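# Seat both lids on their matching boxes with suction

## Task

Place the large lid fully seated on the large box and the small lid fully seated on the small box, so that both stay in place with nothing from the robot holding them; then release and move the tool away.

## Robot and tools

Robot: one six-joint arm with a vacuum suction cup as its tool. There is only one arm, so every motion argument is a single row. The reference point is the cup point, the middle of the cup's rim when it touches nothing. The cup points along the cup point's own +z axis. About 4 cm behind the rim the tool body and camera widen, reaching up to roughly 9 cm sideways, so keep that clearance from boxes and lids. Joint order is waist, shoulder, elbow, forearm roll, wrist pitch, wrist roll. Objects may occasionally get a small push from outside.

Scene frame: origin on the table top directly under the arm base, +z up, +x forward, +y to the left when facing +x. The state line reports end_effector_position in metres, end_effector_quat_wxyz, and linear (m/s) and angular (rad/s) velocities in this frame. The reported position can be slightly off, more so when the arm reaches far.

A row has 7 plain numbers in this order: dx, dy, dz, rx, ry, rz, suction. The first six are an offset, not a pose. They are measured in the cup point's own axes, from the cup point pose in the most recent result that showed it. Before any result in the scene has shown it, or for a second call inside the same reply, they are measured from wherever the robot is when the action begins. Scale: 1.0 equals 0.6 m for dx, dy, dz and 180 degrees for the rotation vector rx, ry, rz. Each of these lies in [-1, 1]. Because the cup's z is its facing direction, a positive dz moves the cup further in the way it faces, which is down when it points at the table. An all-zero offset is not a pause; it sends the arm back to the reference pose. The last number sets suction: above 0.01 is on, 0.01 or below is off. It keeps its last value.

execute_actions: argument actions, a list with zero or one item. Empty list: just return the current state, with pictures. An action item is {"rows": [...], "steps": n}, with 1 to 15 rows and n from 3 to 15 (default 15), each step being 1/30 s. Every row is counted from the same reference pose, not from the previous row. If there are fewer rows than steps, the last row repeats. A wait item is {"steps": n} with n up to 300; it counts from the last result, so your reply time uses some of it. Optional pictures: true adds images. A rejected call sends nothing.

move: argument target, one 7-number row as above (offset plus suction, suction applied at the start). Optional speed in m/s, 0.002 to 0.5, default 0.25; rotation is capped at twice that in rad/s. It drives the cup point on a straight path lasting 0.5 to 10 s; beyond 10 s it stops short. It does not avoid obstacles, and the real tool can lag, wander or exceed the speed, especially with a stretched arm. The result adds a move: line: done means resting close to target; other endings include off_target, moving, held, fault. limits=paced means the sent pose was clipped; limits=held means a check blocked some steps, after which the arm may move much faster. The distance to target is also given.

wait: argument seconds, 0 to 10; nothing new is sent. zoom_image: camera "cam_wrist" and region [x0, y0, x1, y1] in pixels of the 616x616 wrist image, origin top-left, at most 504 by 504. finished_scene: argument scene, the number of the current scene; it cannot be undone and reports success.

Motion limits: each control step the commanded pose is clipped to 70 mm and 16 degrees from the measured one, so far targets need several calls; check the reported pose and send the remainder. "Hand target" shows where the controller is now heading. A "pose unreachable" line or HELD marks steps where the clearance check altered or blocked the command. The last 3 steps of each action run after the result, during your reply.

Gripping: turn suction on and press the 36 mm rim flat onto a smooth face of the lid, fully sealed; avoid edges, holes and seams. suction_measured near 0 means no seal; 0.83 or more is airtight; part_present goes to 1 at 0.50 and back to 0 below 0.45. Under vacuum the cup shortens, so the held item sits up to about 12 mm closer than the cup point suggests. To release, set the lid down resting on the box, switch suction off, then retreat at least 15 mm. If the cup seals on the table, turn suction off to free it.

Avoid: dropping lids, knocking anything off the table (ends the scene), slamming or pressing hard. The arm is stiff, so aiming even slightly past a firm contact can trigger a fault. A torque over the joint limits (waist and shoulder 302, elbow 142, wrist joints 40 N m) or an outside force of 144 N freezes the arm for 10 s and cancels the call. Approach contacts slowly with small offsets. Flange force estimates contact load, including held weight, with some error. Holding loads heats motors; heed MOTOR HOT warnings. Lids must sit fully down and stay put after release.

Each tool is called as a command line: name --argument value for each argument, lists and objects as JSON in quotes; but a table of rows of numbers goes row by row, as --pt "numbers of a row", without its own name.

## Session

execute_actions --actions '[]'

Scene clock: 0.00 s of 6200.00 s.
end_effector_position=(+0.6447, -0.0172, +0.4533) suction_measured=0.00 part_present=0 end_effector_quat_wxyz=(+0.007, +0.014, +1.000, +0.002) end_effector_velocity=(-0.001, -0.000, +0.001) end_effector_angular_velocity=(-0.001, -0.000, -0.001)
Joint positions: [-0.055  0.168  1.62   0.002  1.355 -0.052]
Joint velocities: [-0.    -0.001 -0.    -0.001  0.001  0.001]
Joint torques (N m, as the joint torque sensors report them, + toward a larger angle): no reading
Flange force (N, the push that the arm receives, along the end effector's own x y z axes): no reading
Hand target: +0.645, -0.017, +0.453; +0.007, +0.014, +1.000, +0.002

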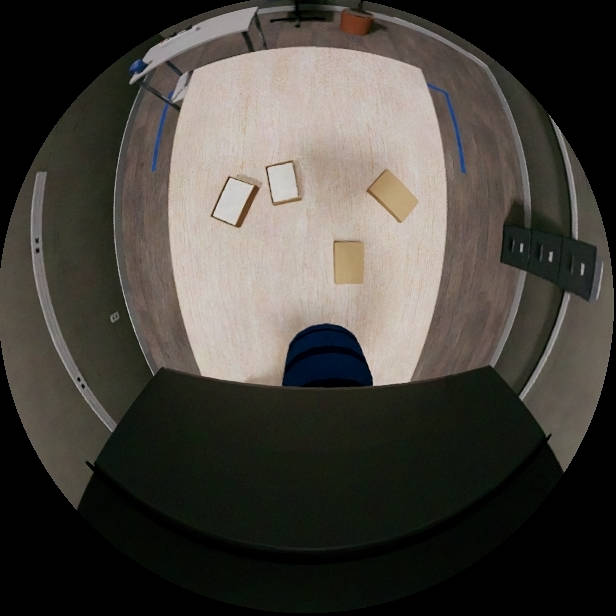

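move --target '[0.025,-0.145,0.62,0,0,0,0]' --speed 0.35

Scene clock: 1.80 s of 6200.00 s.
end_effector_position=(+0.6328, -0.1030, +0.0807) suction_measured=0.00 part_present=0 end_effector_quat_wxyz=(+0.007, +0.014, +1.000, +0.002) end_effector_velocity=(+0.001, +0.000, -0.001) end_effector_angular_velocity=(+0.000, +0.001, +0.002)
Joint positions: [-0.191  0.478  1.975  0.002  0.689 -0.189]
Joint velocities: [ 0.001  0.002 -0.002  0.     0.    -0.002]
Joint torques (N m, as the joint torque sensors report them, + toward a larger angle): [  0.09 -73.73 -27.85   2.54   0.64   0.24]
Flange force (N, the push that the arm receives, along the end effector's own x y z axes): [2.2 -0.4 4.5]
Hand target: +0.633, -0.103, +0.081; +0.007, +0.014, +1.000, +0.002
Off the commanded pose: 0.001 m, 0 deg.
Kept back: nothing.
move: done

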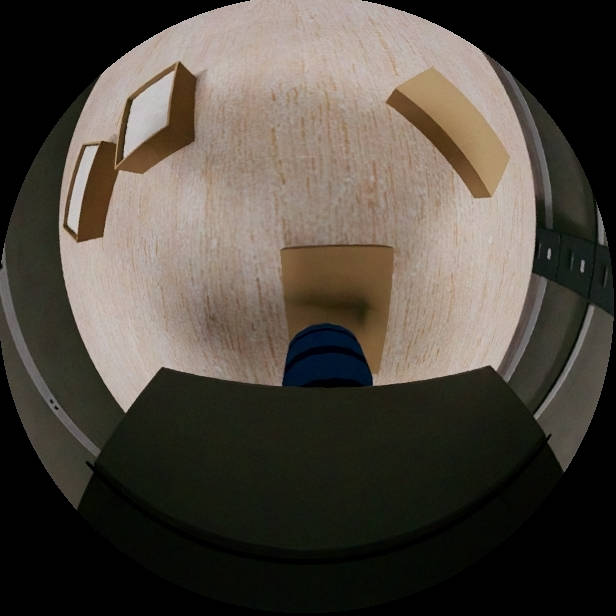

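move --target '[-0.02,-0.012,0.08,0,0,0,0]' --speed 0.1

move --target '[0,0,0.02,0,0,0,1]' --speed 0.02

Scene clock: 2.87 s of 6200.00 s.
end_effector_position=(+0.6454, -0.1104, +0.0329) suction_measured=0.00 part_present=0 end_effector_quat_wxyz=(+0.007, +0.014, +1.000, +0.002) end_effector_velocity=(+0.000, -0.000, -0.000) end_effector_angular_velocity=(-0.001, -0.001, -0.000)
Joint positions: [-0.199  0.558  1.963  0.002  0.621 -0.196]
Joint velocities: [-0.     0.    -0.    -0.001 -0.002  0.001]
Joint torques (N m, as the joint torque sensors report them, + toward a larger angle): [  0.98 -76.42 -25.23   2.3    0.31   0.  ]
Flange force (N, the push that the arm receives, along the end effector's own x y z axes): [3.8 -1.2 0.0]
Hand target: +0.645, -0.110, +0.033; +0.007, +0.014, +1.000, +0.002
Off the commanded pose: 0.000 m, 0 deg.
Kept back: nothing.
move: done

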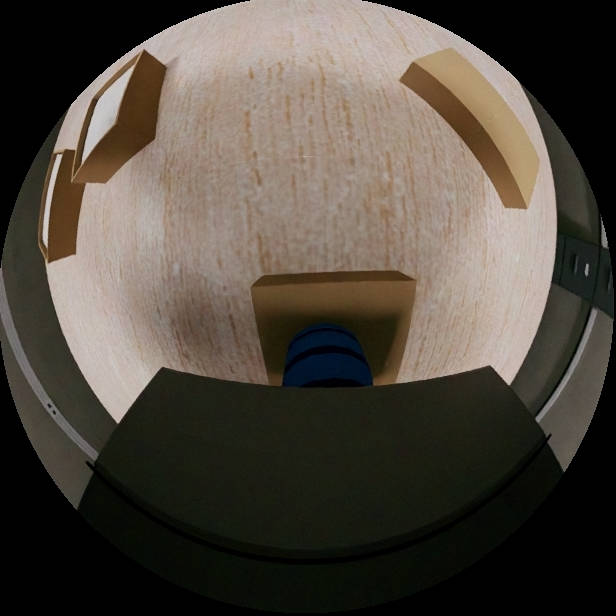

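Scene clock: 3.70 s of 6200.00 s.
end_effector_position=(+0.6455, -0.1104, +0.0210) suction_measured=0.91 part_present=1 end_effector_quat_wxyz=(+0.007, +0.014, +1.000, +0.002) end_effector_velocity=(+0.001, +0.001, -0.001) end_effector_angular_velocity=(-0.000, -0.001, -0.000)
Joint positions: [-0.199  0.575  1.966  0.002  0.601 -0.196]
Joint velocities: [ 0.001  0.002 -0.    -0.    -0.003  0.002]
Joint torques (N m, as the joint torque sensors report them, + toward a larger angle): [  0.97 -77.3  -24.41   2.22   0.42   0.16]
Flange force (N, the push that the arm receives, along the end effector's own x y z axes): [3.1 -1.5 0.9]
Hand target: +0.646, -0.110, +0.021; +0.007, +0.014, +1.000, +0.002
Off the commanded pose: 0.000 m, 0 deg.
Kept back: nothing.
move: done

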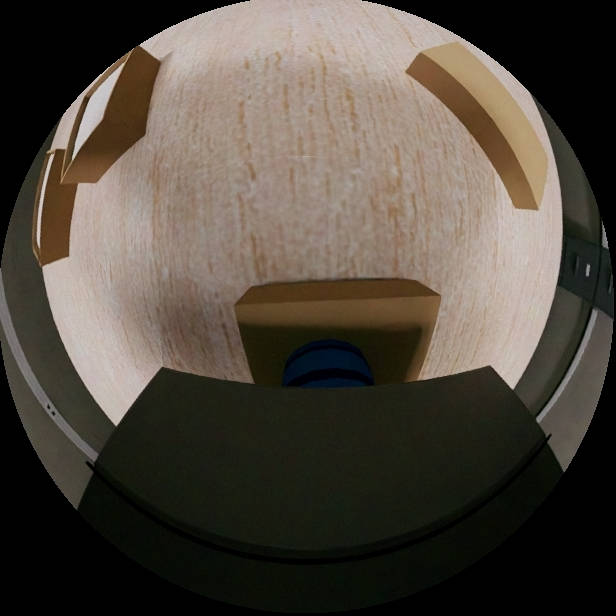

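move --target '[0,0,-0.1,0,0,0,1]'

move --target '[-0.1,0.275,-0.07,0,0,-0.05,1]' --speed 0.25

Scene clock: 4.70 s of 6200.00 s.
end_effector_position=(+0.6446, -0.1105, +0.0809) suction_measured=0.94 part_present=1 end_effector_quat_wxyz=(+0.007, +0.014, +1.000, +0.002) end_effector_velocity=(-0.000, +0.000, +0.001) end_effector_angular_velocity=(+0.000, +0.001, +0.001)
Joint positions: [-0.199  0.492  1.949  0.002  0.701 -0.196]
Joint velocities: [ 0.001 -0.001 -0.     0.     0.002 -0.   ]
Joint torques (N m, as the joint torque sensors report them, + toward a larger angle): [  1.68 -75.27 -27.06   2.58   0.47   0.25]
Flange force (N, the push that the arm receives, along the end effector's own x y z axes): [0.2 -3.1 3.5]
Hand target: +0.645, -0.111, +0.081; +0.007, +0.014, +1.000, +0.002
Off the commanded pose: 0.000 m, 0 deg.
Kept back: nothing.
move: done

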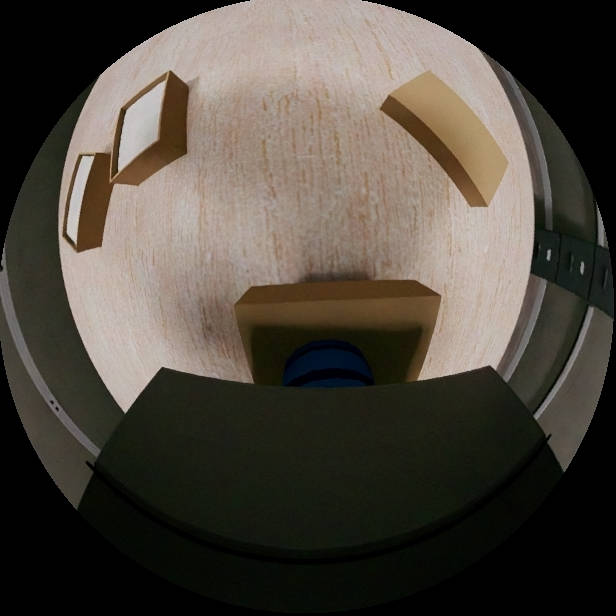

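Scene clock: 5.83 s of 6200.00 s.
end_effector_position=(+0.7082, +0.0528, +0.1242) suction_measured=0.94 part_present=1 end_effector_quat_wxyz=(+0.007, -0.065, +0.998, +0.001) end_effector_velocity=(+0.001, +0.000, +0.001) end_effector_angular_velocity=(-0.001, -0.002, +0.002)
Joint positions: [ 0.05   0.507  1.814  0.002  0.821 -0.105]
Joint velocities: [ 0.001 -0.001 -0.001 -0.001 -0.    -0.001]
Joint torques (N m, as the joint torque sensors report them, + toward a larger angle): [ -0.56 -78.3  -31.32   2.92   0.43   0.24]
Flange force (N, the push that the arm receives, along the end effector's own x y z axes): [3.1 0.4 1.6]
Hand target: +0.708, +0.053, +0.124; +0.007, -0.065, +0.998, +0.001
Off the commanded pose: 0.001 m, 0 deg.
Kept back: nothing.
move: done

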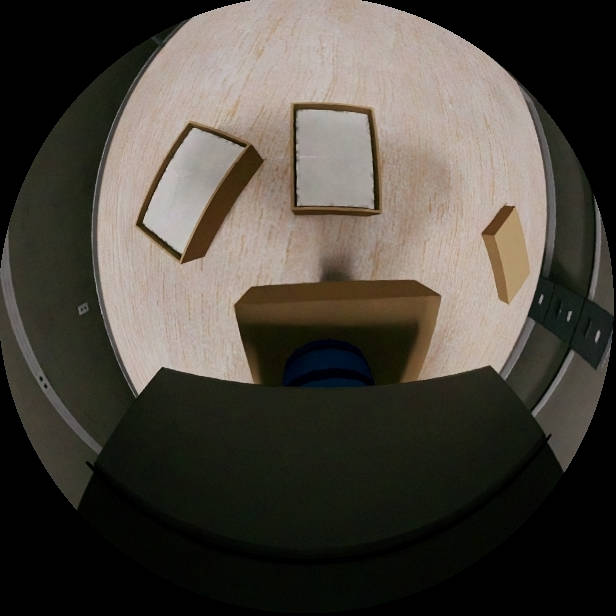

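move --target '[-0.225,0,0.09,0,0,0,1]' --speed 0.15

zoom_image --camera "cam_wrist" --region '[210, 200, 460, 330]'

Scene clock: 7.40 s of 6200.00 s.
end_effector_position=(+0.8427, +0.0707, +0.0722) suction_measured=0.94 part_present=1 end_effector_quat_wxyz=(+0.007, -0.065, +0.998, +0.001) end_effector_velocity=(+0.000, -0.000, -0.001) end_effector_angular_velocity=(-0.000, +0.001, +0.001)
Joint positions: [ 0.067  0.729  1.53   0.002  0.883 -0.088]
Joint velocities: [-0.     0.001 -0.001 -0.     0.    -0.001]
Joint torques (N m, as the joint torque sensors report them, + toward a larger angle): [  0.55 -98.02 -32.82   3.08   0.51   0.28]
Flange force (N, the push that the arm receives, along the end effector's own x y z axes): [4.5 -1.2 0.4]
Hand target: +0.843, +0.071, +0.072; +0.007, -0.065, +0.998, +0.001
Off the commanded pose: 0.000 m, 0 deg.
Kept back: nothing.
move: done

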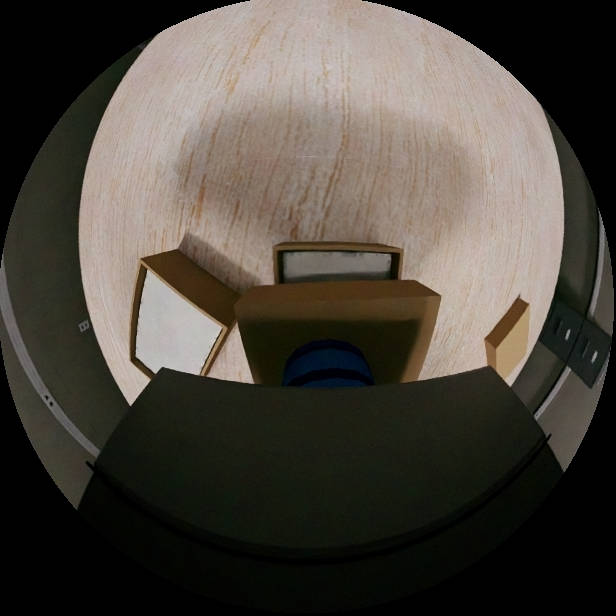

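Region (210, 200, 460, 330) of cam_wrist's 616x616 image, scaled by 2.016, with more detail than that image has; it fills the top 262 rows of this view, and the rest is white.

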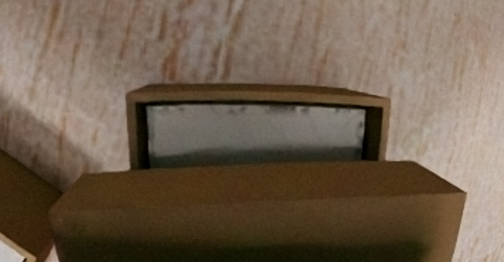

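move --target '[-0.02,-0.005,0.02,0,0,0.02,1]' --speed 0.03

zoom_image --camera "cam_wrist" --region '[210, 200, 460, 330]'

Scene clock: 8.90 s of 6200.00 s.
end_effector_position=(+0.8552, +0.0693, +0.0604) suction_measured=0.94 part_present=1 end_effector_quat_wxyz=(+0.007, -0.033, +0.999, +0.002) end_effector_velocity=(+0.000, -0.000, -0.001) end_effector_angular_velocity=(+0.000, +0.001, -0.004)
Joint positions: [ 0.064  0.757  1.504  0.002  0.882 -0.027]
Joint velocities: [-0.001  0.001 -0.001  0.001  0.     0.003]
Joint torques (N m, as the joint torque sensors report them, + toward a larger angle): [   0.24 -102.01  -33.01    3.01    0.51    0.34]
Flange force (N, the push that the arm receives, along the end effector's own x y z axes): [2.2 -1.2 3.1]
Hand target: +0.855, +0.069, +0.060; +0.007, -0.033, +0.999, +0.002
Off the commanded pose: 0.000 m, 0 deg.
Kept back: nothing.
move: done

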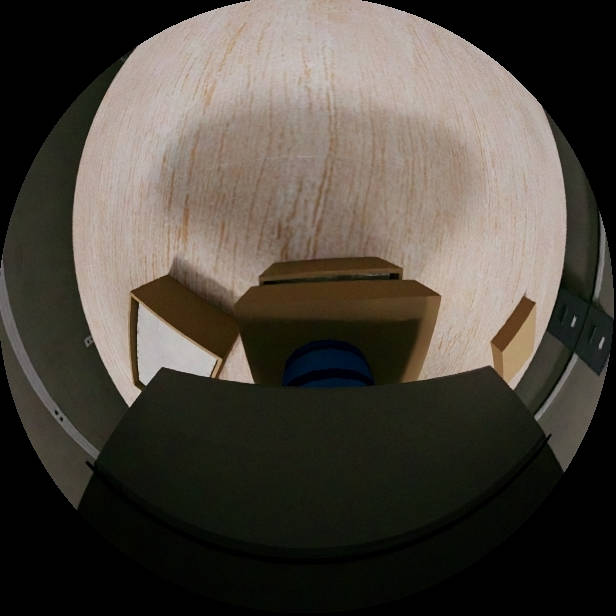

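Region (210, 200, 460, 330) of cam_wrist's 616x616 image, scaled by 2.016, with more detail than that image has; it fills the top 262 rows of this view, and the rest is white.

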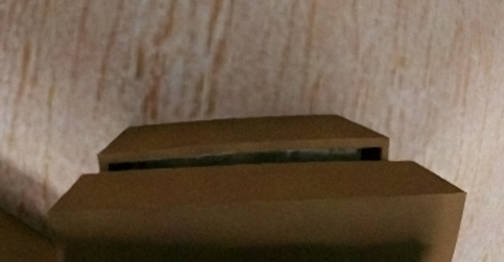

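move --target '[-0.012,0.002,0.008,0,0,-0.006,1]' --speed 0.02

move --target '[0,0,0.01,0,0,0,1]' --speed 0.01

Scene clock: 9.83 s of 6200.00 s.
end_effector_position=(+0.8623, +0.0710, +0.0557) suction_measured=0.94 part_present=1 end_effector_quat_wxyz=(+0.007, -0.043, +0.999, +0.002) end_effector_velocity=(-0.000, +0.000, +0.000) end_effector_angular_velocity=(-0.001, +0.001, +0.002)
Joint positions: [ 0.066  0.771  1.487  0.002  0.884 -0.045]
Joint velocities: [ 0.001 -0.    -0.    -0.001  0.002 -0.001]
Joint torques (N m, as the joint torque sensors report them, + toward a larger angle): [  -0.49 -102.58  -32.66    3.12    0.47    0.19]
Flange force (N, the push that the arm receives, along the end effector's own x y z axes): [2.6 0.3 1.2]
Hand target: +0.862, +0.071, +0.056; +0.007, -0.043, +0.999, +0.002
Off the commanded pose: 0.000 m, 0 deg.
Kept back: nothing.
move: done

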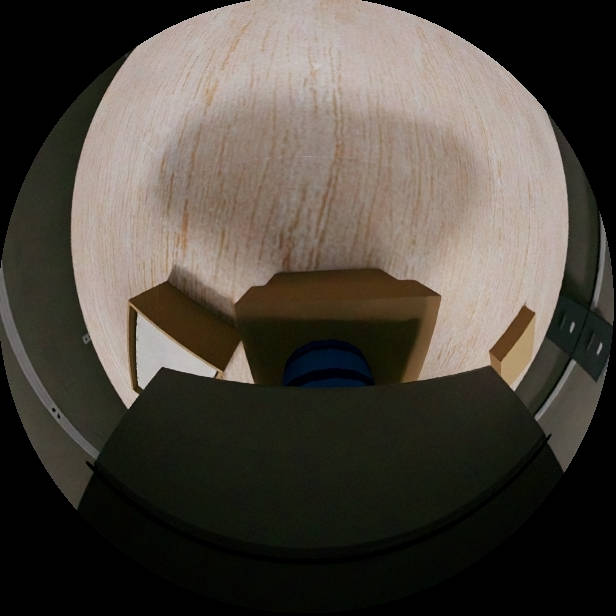

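Scene clock: 10.67 s of 6200.00 s.
end_effector_position=(+0.8624, +0.0710, +0.0498) suction_measured=0.94 part_present=1 end_effector_quat_wxyz=(+0.007, -0.043, +0.999, +0.002) end_effector_velocity=(+0.001, -0.001, +0.001) end_effector_angular_velocity=(-0.001, -0.002, -0.002)
Joint positions: [ 0.066  0.777  1.488  0.002  0.877 -0.045]
Joint velocities: [-0.001 -0.001 -0.    -0.001 -0.001  0.001]
Joint torques (N m, as the joint torque sensors report them, + toward a larger angle): [   0.48 -102.87  -32.42    3.05    0.44    0.34]
Flange force (N, the push that the arm receives, along the end effector's own x y z axes): [2.1 -1.7 1.2]
Hand target: +0.862, +0.071, +0.050; +0.007, -0.043, +0.999, +0.002
Off the commanded pose: 0.000 m, 0 deg.
Kept back: nothing.
move: done

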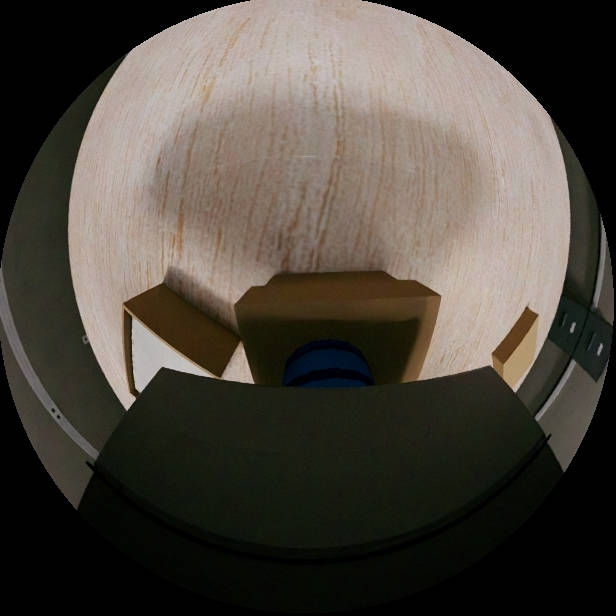

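move --target '[0,0,0.01,0,0,0,1]' --speed 0.01

Scene clock: 11.73 s of 6200.00 s.
end_effector_position=(+0.8625, +0.0710, +0.0438) suction_measured=0.94 part_present=1 end_effector_quat_wxyz=(+0.007, -0.043, +0.999, +0.002) end_effector_velocity=(+0.001, -0.001, +0.001) end_effector_angular_velocity=(-0.000, -0.002, -0.001)
Joint positions: [ 0.066  0.783  1.49   0.002  0.869 -0.045]
Joint velocities: [-0.001 -0.001 -0.001 -0.     0.     0.   ]
Joint torques (N m, as the joint torque sensors report them, + toward a larger angle): [   0.36 -103.08  -32.65    3.06    0.52    0.26]
Flange force (N, the push that the arm receives, along the end effector's own x y z axes): [3.4 -1.3 1.4]
Hand target: +0.862, +0.071, +0.044; +0.007, -0.043, +0.999, +0.002
Off the commanded pose: 0.000 m, 0 deg.
Kept back: nothing.
move: done

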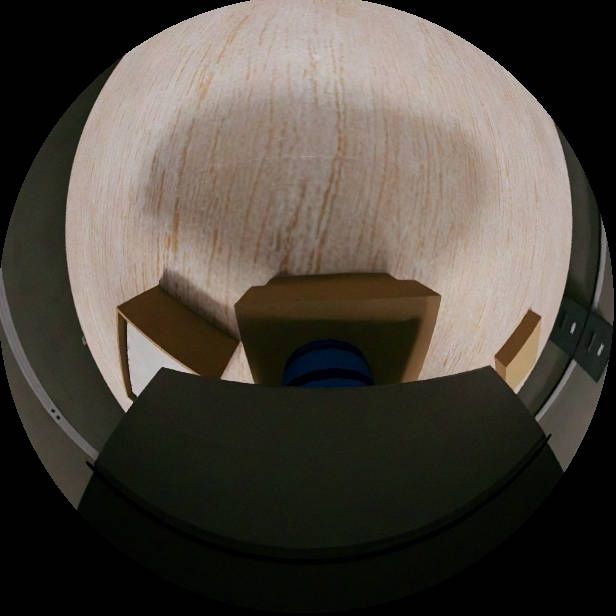

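move --target '[0,0,0.008,0,0,0,1]' --speed 0.015

move --target '[0,0,-0.1,0,0,0,0]' --speed 0.06

move --target '[0.103,-0.47,0.02,0,0,-0.205,0]' --speed 0.3

Scene clock: 12.67 s of 6200.00 s.
end_effector_position=(+0.8626, +0.0710, +0.0390) suction_measured=0.94 part_present=1 end_effector_quat_wxyz=(+0.007, -0.043, +0.999, +0.002) end_effector_velocity=(-0.000, -0.000, -0.001) end_effector_angular_velocity=(-0.001, +0.002, -0.001)
Joint positions: [ 0.066  0.788  1.491  0.002  0.863 -0.045]
Joint velocities: [ 0.     0.002 -0.    -0.001  0.     0.002]
Joint torques (N m, as the joint torque sensors report them, + toward a larger angle): [   0.76 -103.89  -31.94    3.      0.56    0.26]
Flange force (N, the push that the arm receives, along the end effector's own x y z axes): [0.9 -1.9 2.7]
Hand target: +0.863, +0.071, +0.039; +0.007, -0.043, +0.999, +0.002
Off the commanded pose: 0.000 m, 0 deg.
Kept back: nothing.
move: done

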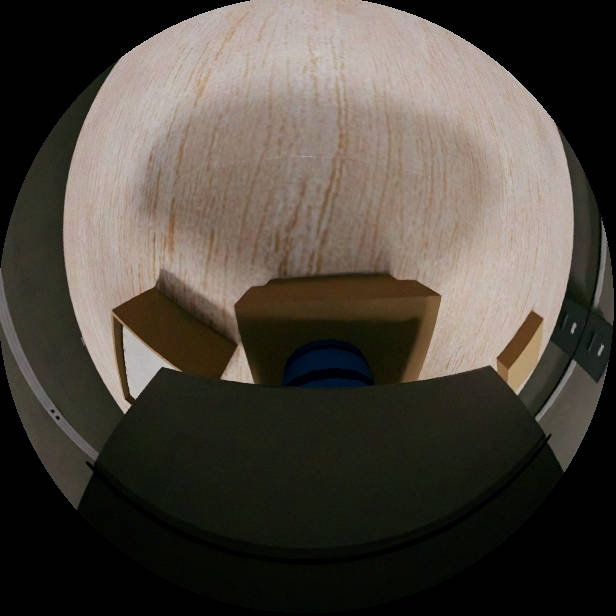

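Scene clock: 13.97 s of 6200.00 s.
end_effector_position=(+0.8617, +0.0709, +0.0990) suction_measured=0.00 part_present=0 end_effector_quat_wxyz=(+0.007, -0.043, +0.999, +0.002) end_effector_velocity=(+0.000, -0.000, +0.001) end_effector_angular_velocity=(-0.001, -0.000, +0.000)
Joint positions: [ 0.066  0.728  1.473  0.002  0.941 -0.045]
Joint velocities: [-0.    -0.001 -0.    -0.001  0.001 -0.   ]
Joint torques (N m, as the joint torque sensors report them, + toward a larger angle): [   0.17 -100.41  -33.57    3.19    0.56    0.21]
Flange force (N, the push that the arm receives, along the end effector's own x y z axes): [1.1 -0.8 2.1]
Hand target: +0.862, +0.071, +0.099; +0.007, -0.043, +0.999, +0.002
Off the commanded pose: 0.000 m, 0 deg.
Kept back: nothing.
move: done

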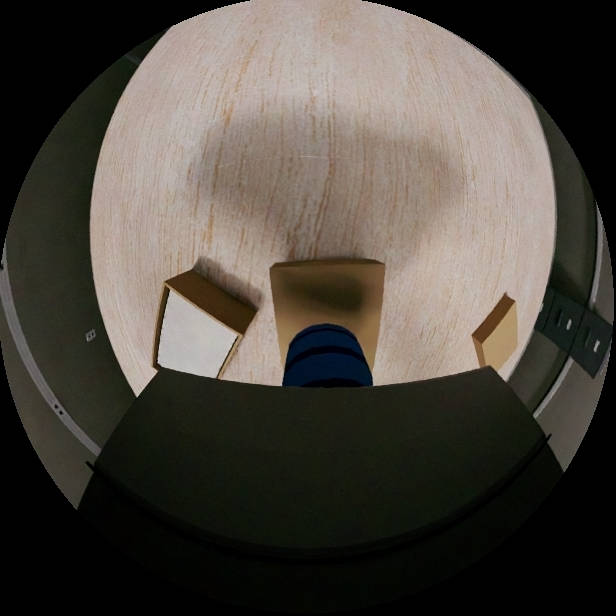

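Scene clock: 15.47 s of 6200.00 s.
end_effector_position=(+0.8250, -0.2154, +0.0857) suction_measured=0.00 part_present=0 end_effector_quat_wxyz=(+0.008, -0.357, +0.934, -0.001) end_effector_velocity=(+0.000, -0.001, -0.000) end_effector_angular_velocity=(+0.001, -0.002, -0.002)
Joint positions: [-0.272  0.724  1.507  0.002  0.911 -1.027]
Joint velocities: [-0.002  0.001 -0.     0.002 -0.002 -0.001]
Joint torques (N m, as the joint torque sensors report them, + toward a larger angle): [  0.22 -99.5  -33.11   3.16   0.52   0.35]
Flange force (N, the push that the arm receives, along the end effector's own x y z axes): [1.3 1.3 2.2]
Hand target: +0.825, -0.215, +0.086; +0.008, -0.357, +0.934, -0.001
Off the commanded pose: 0.001 m, 0 deg.
Kept back: nothing.
move: done

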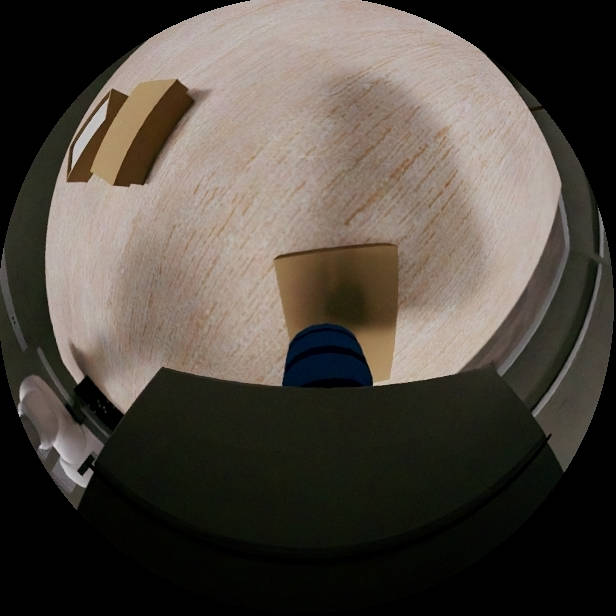

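move --target '[-0.013,-0.015,0.085,0,0,-0.028,0]' --speed 0.1

move --target '[0,0,0.022,0,0,0,1]' --speed 0.02

Scene clock: 16.53 s of 6200.00 s.
end_effector_position=(+0.8376, -0.2168, +0.0349) suction_measured=0.00 part_present=0 end_effector_quat_wxyz=(+0.007, -0.397, +0.918, -0.001) end_effector_velocity=(+0.000, -0.001, -0.000) end_effector_angular_velocity=(+0.000, -0.002, -0.002)
Joint positions: [-0.27   0.791  1.492  0.002  0.859 -1.112]
Joint velocities: [-0.001  0.    -0.     0.001 -0.001 -0.   ]
Joint torques (N m, as the joint torque sensors report them, + toward a larger angle): [   0.49 -102.77  -32.12    3.      0.57    0.31]
Flange force (N, the push that the arm receives, along the end effector's own x y z axes): [2.5 2.5 1.2]
Hand target: +0.838, -0.217, +0.035; +0.007, -0.397, +0.918, -0.001
Off the commanded pose: 0.000 m, 0 deg.
Kept back: nothing.
move: done

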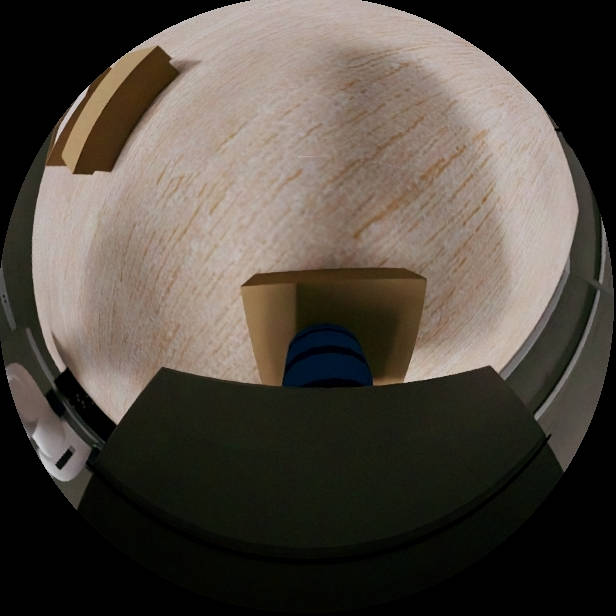

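Scene clock: 17.43 s of 6200.00 s.
end_effector_position=(+0.8378, -0.2167, +0.0218) suction_measured=0.94 part_present=1 end_effector_quat_wxyz=(+0.007, -0.397, +0.918, -0.001) end_effector_velocity=(+0.000, -0.000, +0.000) end_effector_angular_velocity=(+0.000, -0.001, -0.002)
Joint positions: [-0.27   0.805  1.495  0.002  0.842 -1.112]
Joint velocities: [-0.    -0.     0.     0.    -0.     0.001]
Joint torques (N m, as the joint torque sensors report them, + toward a larger angle): [   0.29 -103.95  -31.59    2.89    0.66    0.14]
Flange force (N, the push that the arm receives, along the end effector's own x y z axes): [1.8 2.3 1.4]
Hand target: +0.838, -0.217, +0.022; +0.007, -0.397, +0.918, -0.001
Off the commanded pose: 0.000 m, 0 deg.
Kept back: nothing.
move: done

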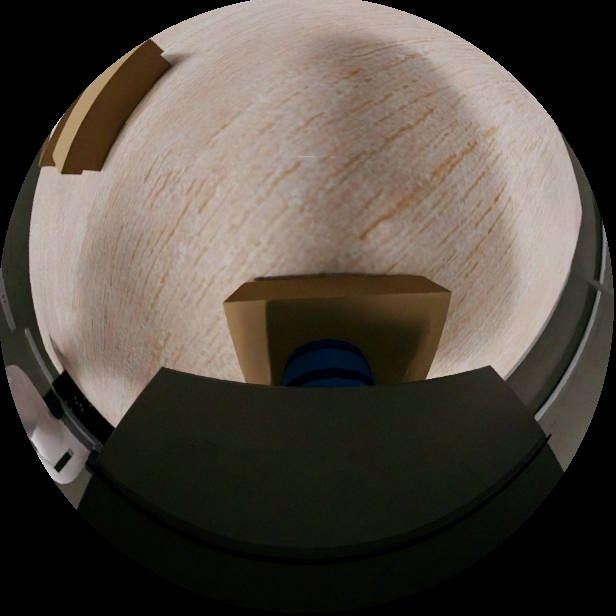

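move --target '[0,0,-0.18,0,0,0,1]'

move --target '[-0.403,0.79,0,0,0,0.417,1]' --speed 0.3

Scene clock: 18.50 s of 6200.00 s.
end_effector_position=(+0.8362, -0.2169, +0.1297) suction_measured=0.94 part_present=1 end_effector_quat_wxyz=(+0.007, -0.397, +0.918, -0.001) end_effector_velocity=(+0.000, -0.001, +0.002) end_effector_angular_velocity=(+0.000, -0.002, -0.002)
Joint positions: [-0.27   0.698  1.46   0.002  0.984 -1.112]
Joint velocities: [-0.001 -0.002 -0.001  0.001  0.     0.   ]
Joint torques (N m, as the joint torque sensors report them, + toward a larger angle): [  0.22 -97.83 -35.45   3.29   0.53   0.2 ]
Flange force (N, the push that the arm receives, along the end effector's own x y z axes): [3.0 4.4 0.8]
Hand target: +0.836, -0.217, +0.130; +0.008, -0.397, +0.918, -0.001
Off the commanded pose: 0.000 m, 0 deg.
Kept back: nothing.
move: done

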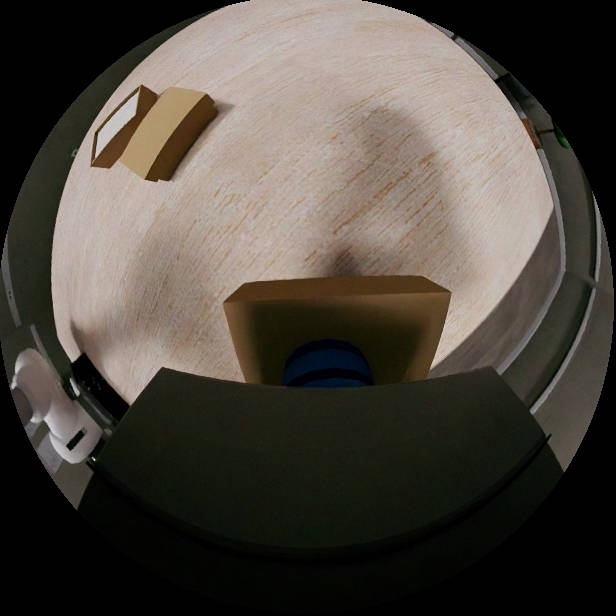

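Scene clock: 21.13 s of 6200.00 s.
end_effector_position=(+0.6548, +0.2834, +0.1283) suction_measured=0.94 part_present=1 end_effector_quat_wxyz=(+0.006, +0.244, +0.970, +0.003) end_effector_velocity=(+0.000, +0.001, +0.001) end_effector_angular_velocity=(-0.000, -0.001, -0.001)
Joint positions: [0.384 0.506 1.805 0.002 0.831 0.851]
Joint velocities: [ 0.001 -0.001 -0.001 -0.001  0.001  0.004]
Joint torques (N m, as the joint torque sensors report them, + toward a larger angle): [  0.74 -78.3  -31.84   2.92   0.48   0.28]
Flange force (N, the push that the arm receives, along the end effector's own x y z axes): [0.4 -4.9 1.5]
Hand target: +0.655, +0.283, +0.128; +0.006, +0.244, +0.970, +0.003
Off the commanded pose: 0.001 m, 0 deg.
Kept back: nothing.
move: done

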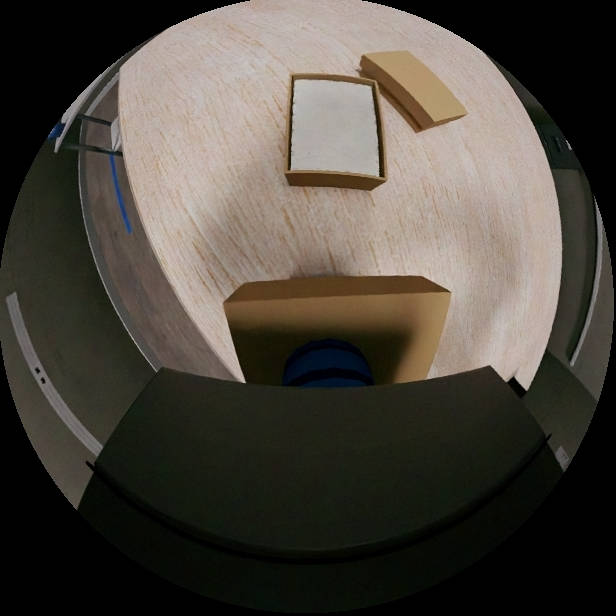

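move --target '[-0.3,0,0.077,0,0,0.022,1]' --speed 0.15

zoom_image --camera "cam_wrist" --region '[200, 180, 480, 330]'

Scene clock: 22.97 s of 6200.00 s.
end_effector_position=(+0.8142, +0.1987, +0.0843) suction_measured=0.94 part_present=1 end_effector_quat_wxyz=(+0.006, +0.277, +0.961, +0.004) end_effector_velocity=(+0.001, -0.000, +0.001) end_effector_angular_velocity=(-0.000, -0.003, +0.000)
Joint positions: [0.222 0.708 1.544 0.002 0.89  0.758]
Joint velocities: [-0.    -0.001 -0.    -0.001 -0.001 -0.   ]
Joint torques (N m, as the joint torque sensors report them, + toward a larger angle): [  1.11 -97.77 -33.12   3.04   0.42   0.21]
Flange force (N, the push that the arm receives, along the end effector's own x y z axes): [0.8 -3.8 1.4]
Hand target: +0.814, +0.199, +0.084; +0.006, +0.277, +0.961, +0.004
Off the commanded pose: 0.000 m, 0 deg.
Kept back: nothing.
move: done

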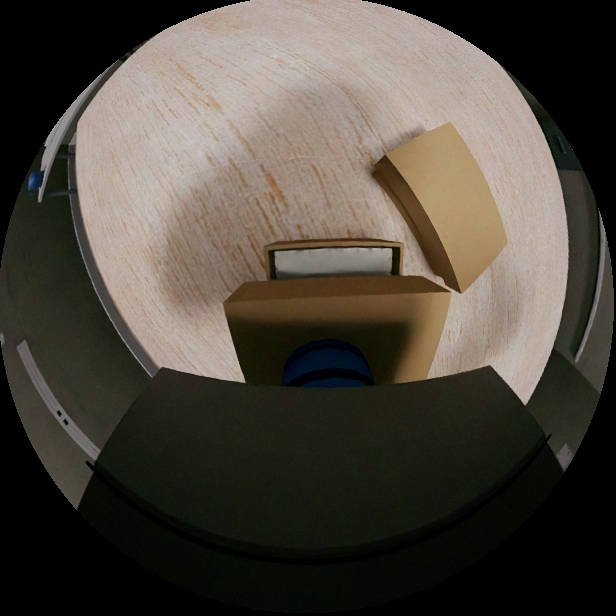

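Region (200, 180, 480, 330) of cam_wrist's 616x616 image, scaled by 1.800, with more detail than that image has; it fills the top 270 rows of this view, and the rest is white.

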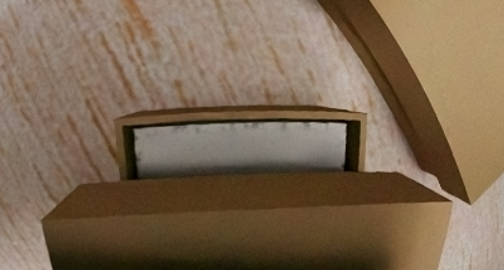

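move --target '[-0.02,0,0.025,0,0,0.003,1]' --speed 0.03

zoom_image --camera "cam_wrist" --region '[200, 180, 480, 330]'

Scene clock: 24.10 s of 6200.00 s.
end_effector_position=(+0.8246, +0.1924, +0.0694) suction_measured=0.94 part_present=1 end_effector_quat_wxyz=(+0.006, +0.282, +0.959, +0.004) end_effector_velocity=(+0.001, -0.001, +0.001) end_effector_angular_velocity=(-0.000, -0.002, +0.000)
Joint positions: [0.212 0.734 1.528 0.002 0.88  0.758]
Joint velocities: [-0.001 -0.    -0.001 -0.001 -0.001  0.   ]
Joint torques (N m, as the joint torque sensors report them, + toward a larger angle): [  -1.02 -100.32  -32.68    2.98    0.52    0.17]
Flange force (N, the push that the arm receives, along the end effector's own x y z axes): [1.4 -1.2 2.1]
Hand target: +0.825, +0.192, +0.069; +0.006, +0.282, +0.959, +0.004
Off the commanded pose: 0.000 m, 0 deg.
Kept back: nothing.
move: done

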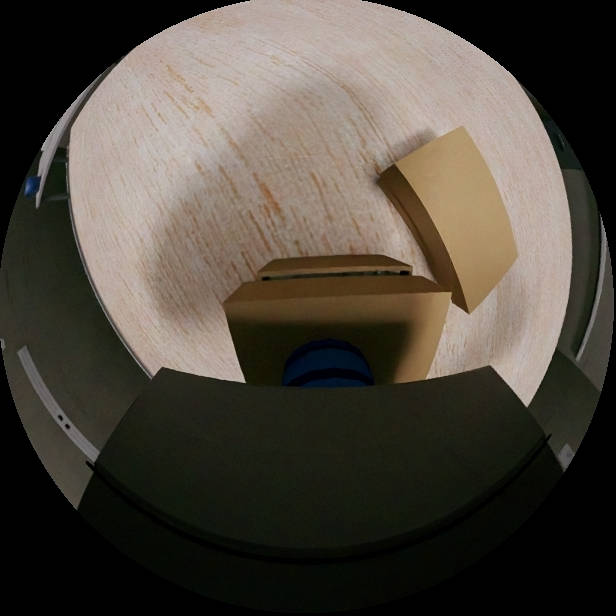

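Region (200, 180, 480, 330) of cam_wrist's 616x616 image, scaled by 1.800, with more detail than that image has; it fills the top 270 rows of this view, and the rest is white.

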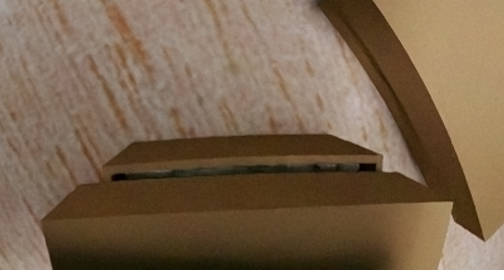

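Good. Forward 7 mm, down in steps.

move --target '[-0.012,-0.001,0.008,0,0,0,1]' --speed 0.02

move --target '[0,0,0.008,0,0,0,1]' --speed 0.01

Scene clock: 25.03 s of 6200.00 s.
end_effector_position=(+0.8304, +0.1880, +0.0647) suction_measured=0.94 part_present=1 end_effector_quat_wxyz=(+0.006, +0.282, +0.959, +0.004) end_effector_velocity=(-0.001, -0.000, -0.001) end_effector_angular_velocity=(-0.000, +0.003, -0.001)
Joint positions: [0.206 0.744 1.519 0.002 0.879 0.752]
Joint velocities: [-0.     0.001  0.     0.     0.002 -0.   ]
Joint torques (N m, as the joint torque sensors report them, + toward a larger angle): [  0.48 -99.78 -32.56   3.09   0.4    0.21]
Flange force (N, the push that the arm receives, along the end effector's own x y z axes): [0.7 -3.1 1.6]
Hand target: +0.830, +0.188, +0.065; +0.006, +0.282, +0.959, +0.004
Off the commanded pose: 0.000 m, 0 deg.
Kept back: nothing.
move: done

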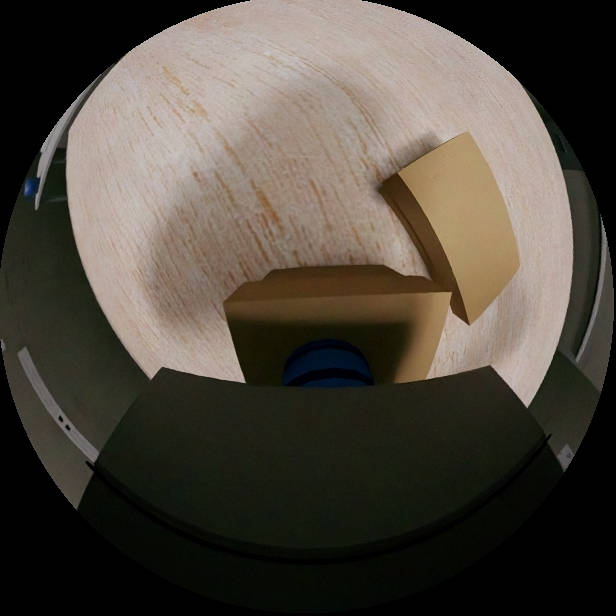

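Scene clock: 25.73 s of 6200.00 s.
end_effector_position=(+0.8305, +0.1880, +0.0599) suction_measured=0.94 part_present=1 end_effector_quat_wxyz=(+0.006, +0.282, +0.959, +0.004) end_effector_velocity=(+0.001, -0.000, -0.000) end_effector_angular_velocity=(+0.001, -0.002, -0.002)
Joint positions: [0.206 0.749 1.52  0.002 0.873 0.752]
Joint velocities: [-0.001  0.    -0.     0.001 -0.002  0.001]
Joint torques (N m, as the joint torque sensors report them, + toward a larger angle): [ -0.23 -99.75 -32.7    3.06   0.59   0.35]
Flange force (N, the push that the arm receives, along the end effector's own x y z axes): [2.0 -3.5 1.6]
Hand target: +0.830, +0.188, +0.060; +0.006, +0.282, +0.959, +0.004
Off the commanded pose: 0.000 m, 0 deg.
Kept back: nothing.
move: done

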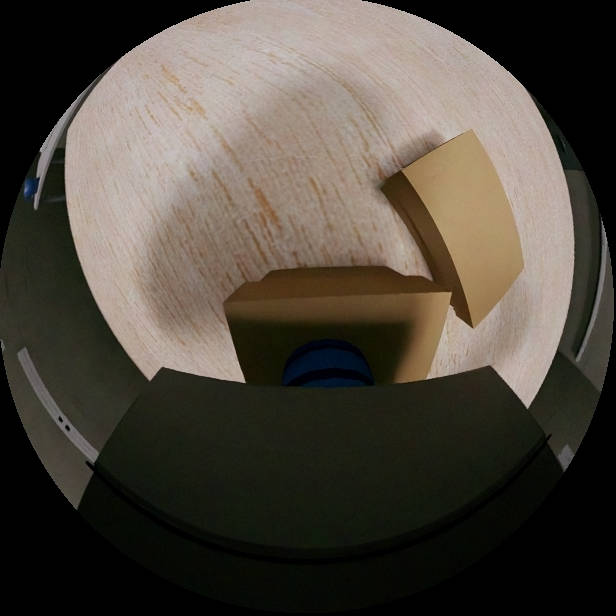

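move --target '[0,0,0.008,0,0,0,1]' --speed 0.01

move --target '[0,0,0.01,0,0,0,1]' --speed 0.012

Scene clock: 26.67 s of 6200.00 s.
end_effector_position=(+0.8305, +0.1880, +0.0551) suction_measured=0.94 part_present=1 end_effector_quat_wxyz=(+0.006, +0.282, +0.959, +0.004) end_effector_velocity=(-0.001, +0.000, -0.001) end_effector_angular_velocity=(+0.001, +0.002, -0.001)
Joint positions: [0.206 0.754 1.521 0.002 0.867 0.752]
Joint velocities: [ 0.     0.001  0.001  0.001 -0.     0.   ]
Joint torques (N m, as the joint torque sensors report them, + toward a larger angle): [   0.07 -101.39  -32.45    3.03    0.38    0.17]
Flange force (N, the push that the arm receives, along the end effector's own x y z axes): [0.6 -2.0 2.5]
Hand target: +0.831, +0.188, +0.055; +0.006, +0.282, +0.959, +0.004
Off the commanded pose: 0.000 m, 0 deg.
Kept back: nothing.
move: done

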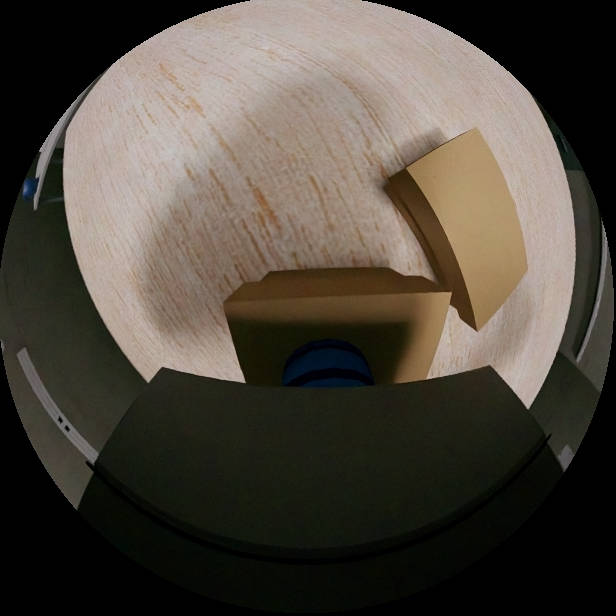

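Scene clock: 27.40 s of 6200.00 s.
end_effector_position=(+0.8306, +0.1880, +0.0491) suction_measured=0.94 part_present=1 end_effector_quat_wxyz=(+0.006, +0.282, +0.959, +0.004) end_effector_velocity=(-0.001, +0.001, -0.002) end_effector_angular_velocity=(-0.000, +0.003, +0.002)
Joint positions: [0.206 0.76  1.523 0.002 0.859 0.752]
Joint velocities: [ 0.001  0.002  0.     0.     0.001 -0.002]
Joint torques (N m, as the joint torque sensors report them, + toward a larger angle): [   0.28 -100.51  -32.15    2.97    0.5     0.01]
Flange force (N, the push that the arm receives, along the end effector's own x y z axes): [1.9 -2.7 1.4]
Hand target: +0.831, +0.188, +0.049; +0.006, +0.282, +0.959, +0.004
Off the commanded pose: 0.000 m, 0 deg.
Kept back: nothing.
move: done

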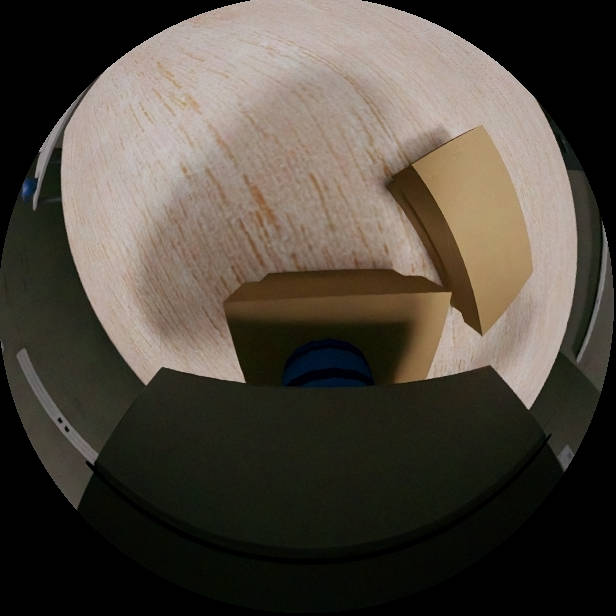

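move --target '[0,0,-0.1,0,0,0,0]' --speed 0.06

move --target '[0.4,0,0,0,0,0,0]' --speed 0.25

Scene clock: 28.93 s of 6200.00 s.
end_effector_position=(+0.8297, +0.1879, +0.1091) suction_measured=0.00 part_present=0 end_effector_quat_wxyz=(+0.006, +0.282, +0.959, +0.004) end_effector_velocity=(+0.000, -0.000, +0.001) end_effector_angular_velocity=(-0.000, -0.001, -0.000)
Joint positions: [0.206 0.7   1.503 0.002 0.939 0.752]
Joint velocities: [ 0.    -0.001 -0.    -0.001  0.     0.001]
Joint torques (N m, as the joint torque sensors report them, + toward a larger angle): [ -0.64 -98.05 -33.62   3.12   0.39   0.23]
Flange force (N, the push that the arm receives, along the end effector's own x y z axes): [1.1 -1.2 1.1]
Hand target: +0.830, +0.188, +0.109; +0.006, +0.282, +0.959, +0.004
Off the commanded pose: 0.000 m, 0 deg.
Kept back: nothing.
move: done

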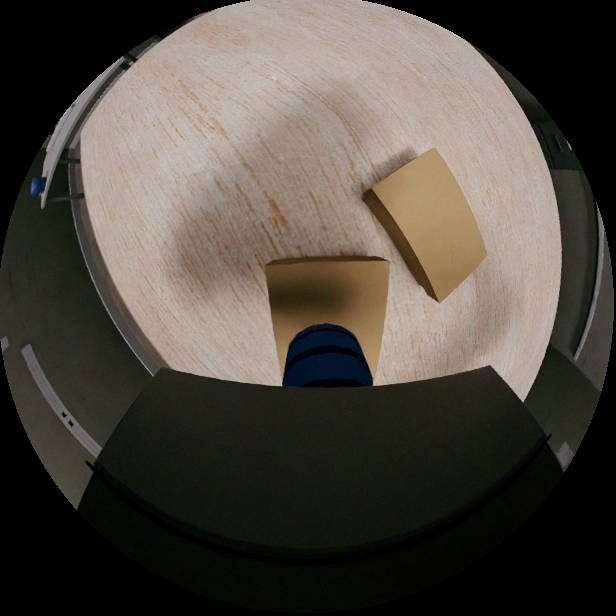

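Scene clock: 30.30 s of 6200.00 s.
end_effector_position=(+0.6276, +0.3172, +0.1065) suction_measured=0.00 part_present=0 end_effector_quat_wxyz=(+0.006, +0.282, +0.959, +0.004) end_effector_velocity=(-0.001, +0.001, -0.001) end_effector_angular_velocity=(-0.001, +0.002, +0.002)
Joint positions: [0.443 0.518 1.837 0.002 0.787 0.988]
Joint velocities: [ 0.002  0.001  0.    -0.     0.001  0.   ]
Joint torques (N m, as the joint torque sensors report them, + toward a larger angle): [ -1.14 -77.94 -29.8    2.74   0.5    0.09]
Flange force (N, the push that the arm receives, along the end effector's own x y z axes): [1.3 -1.8 1.2]
Hand target: +0.628, +0.317, +0.107; +0.006, +0.282, +0.959, +0.004
Off the commanded pose: 0.001 m, 0 deg.
Kept back: nothing.
move: done

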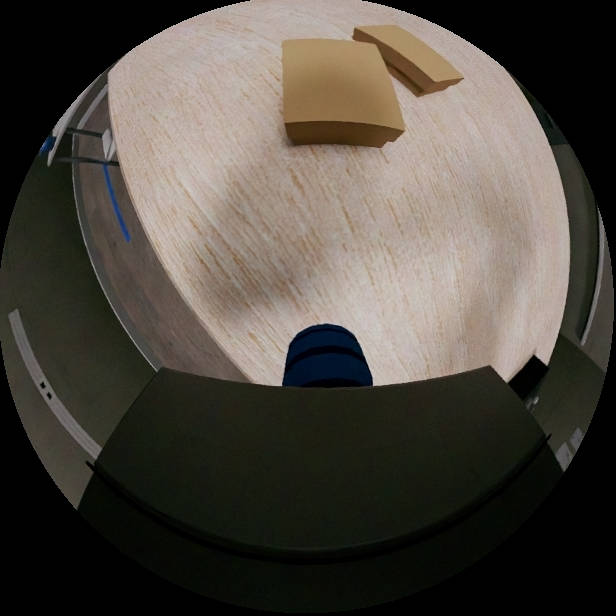

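finished_scene --scene 2

The scene is finished: the task was done.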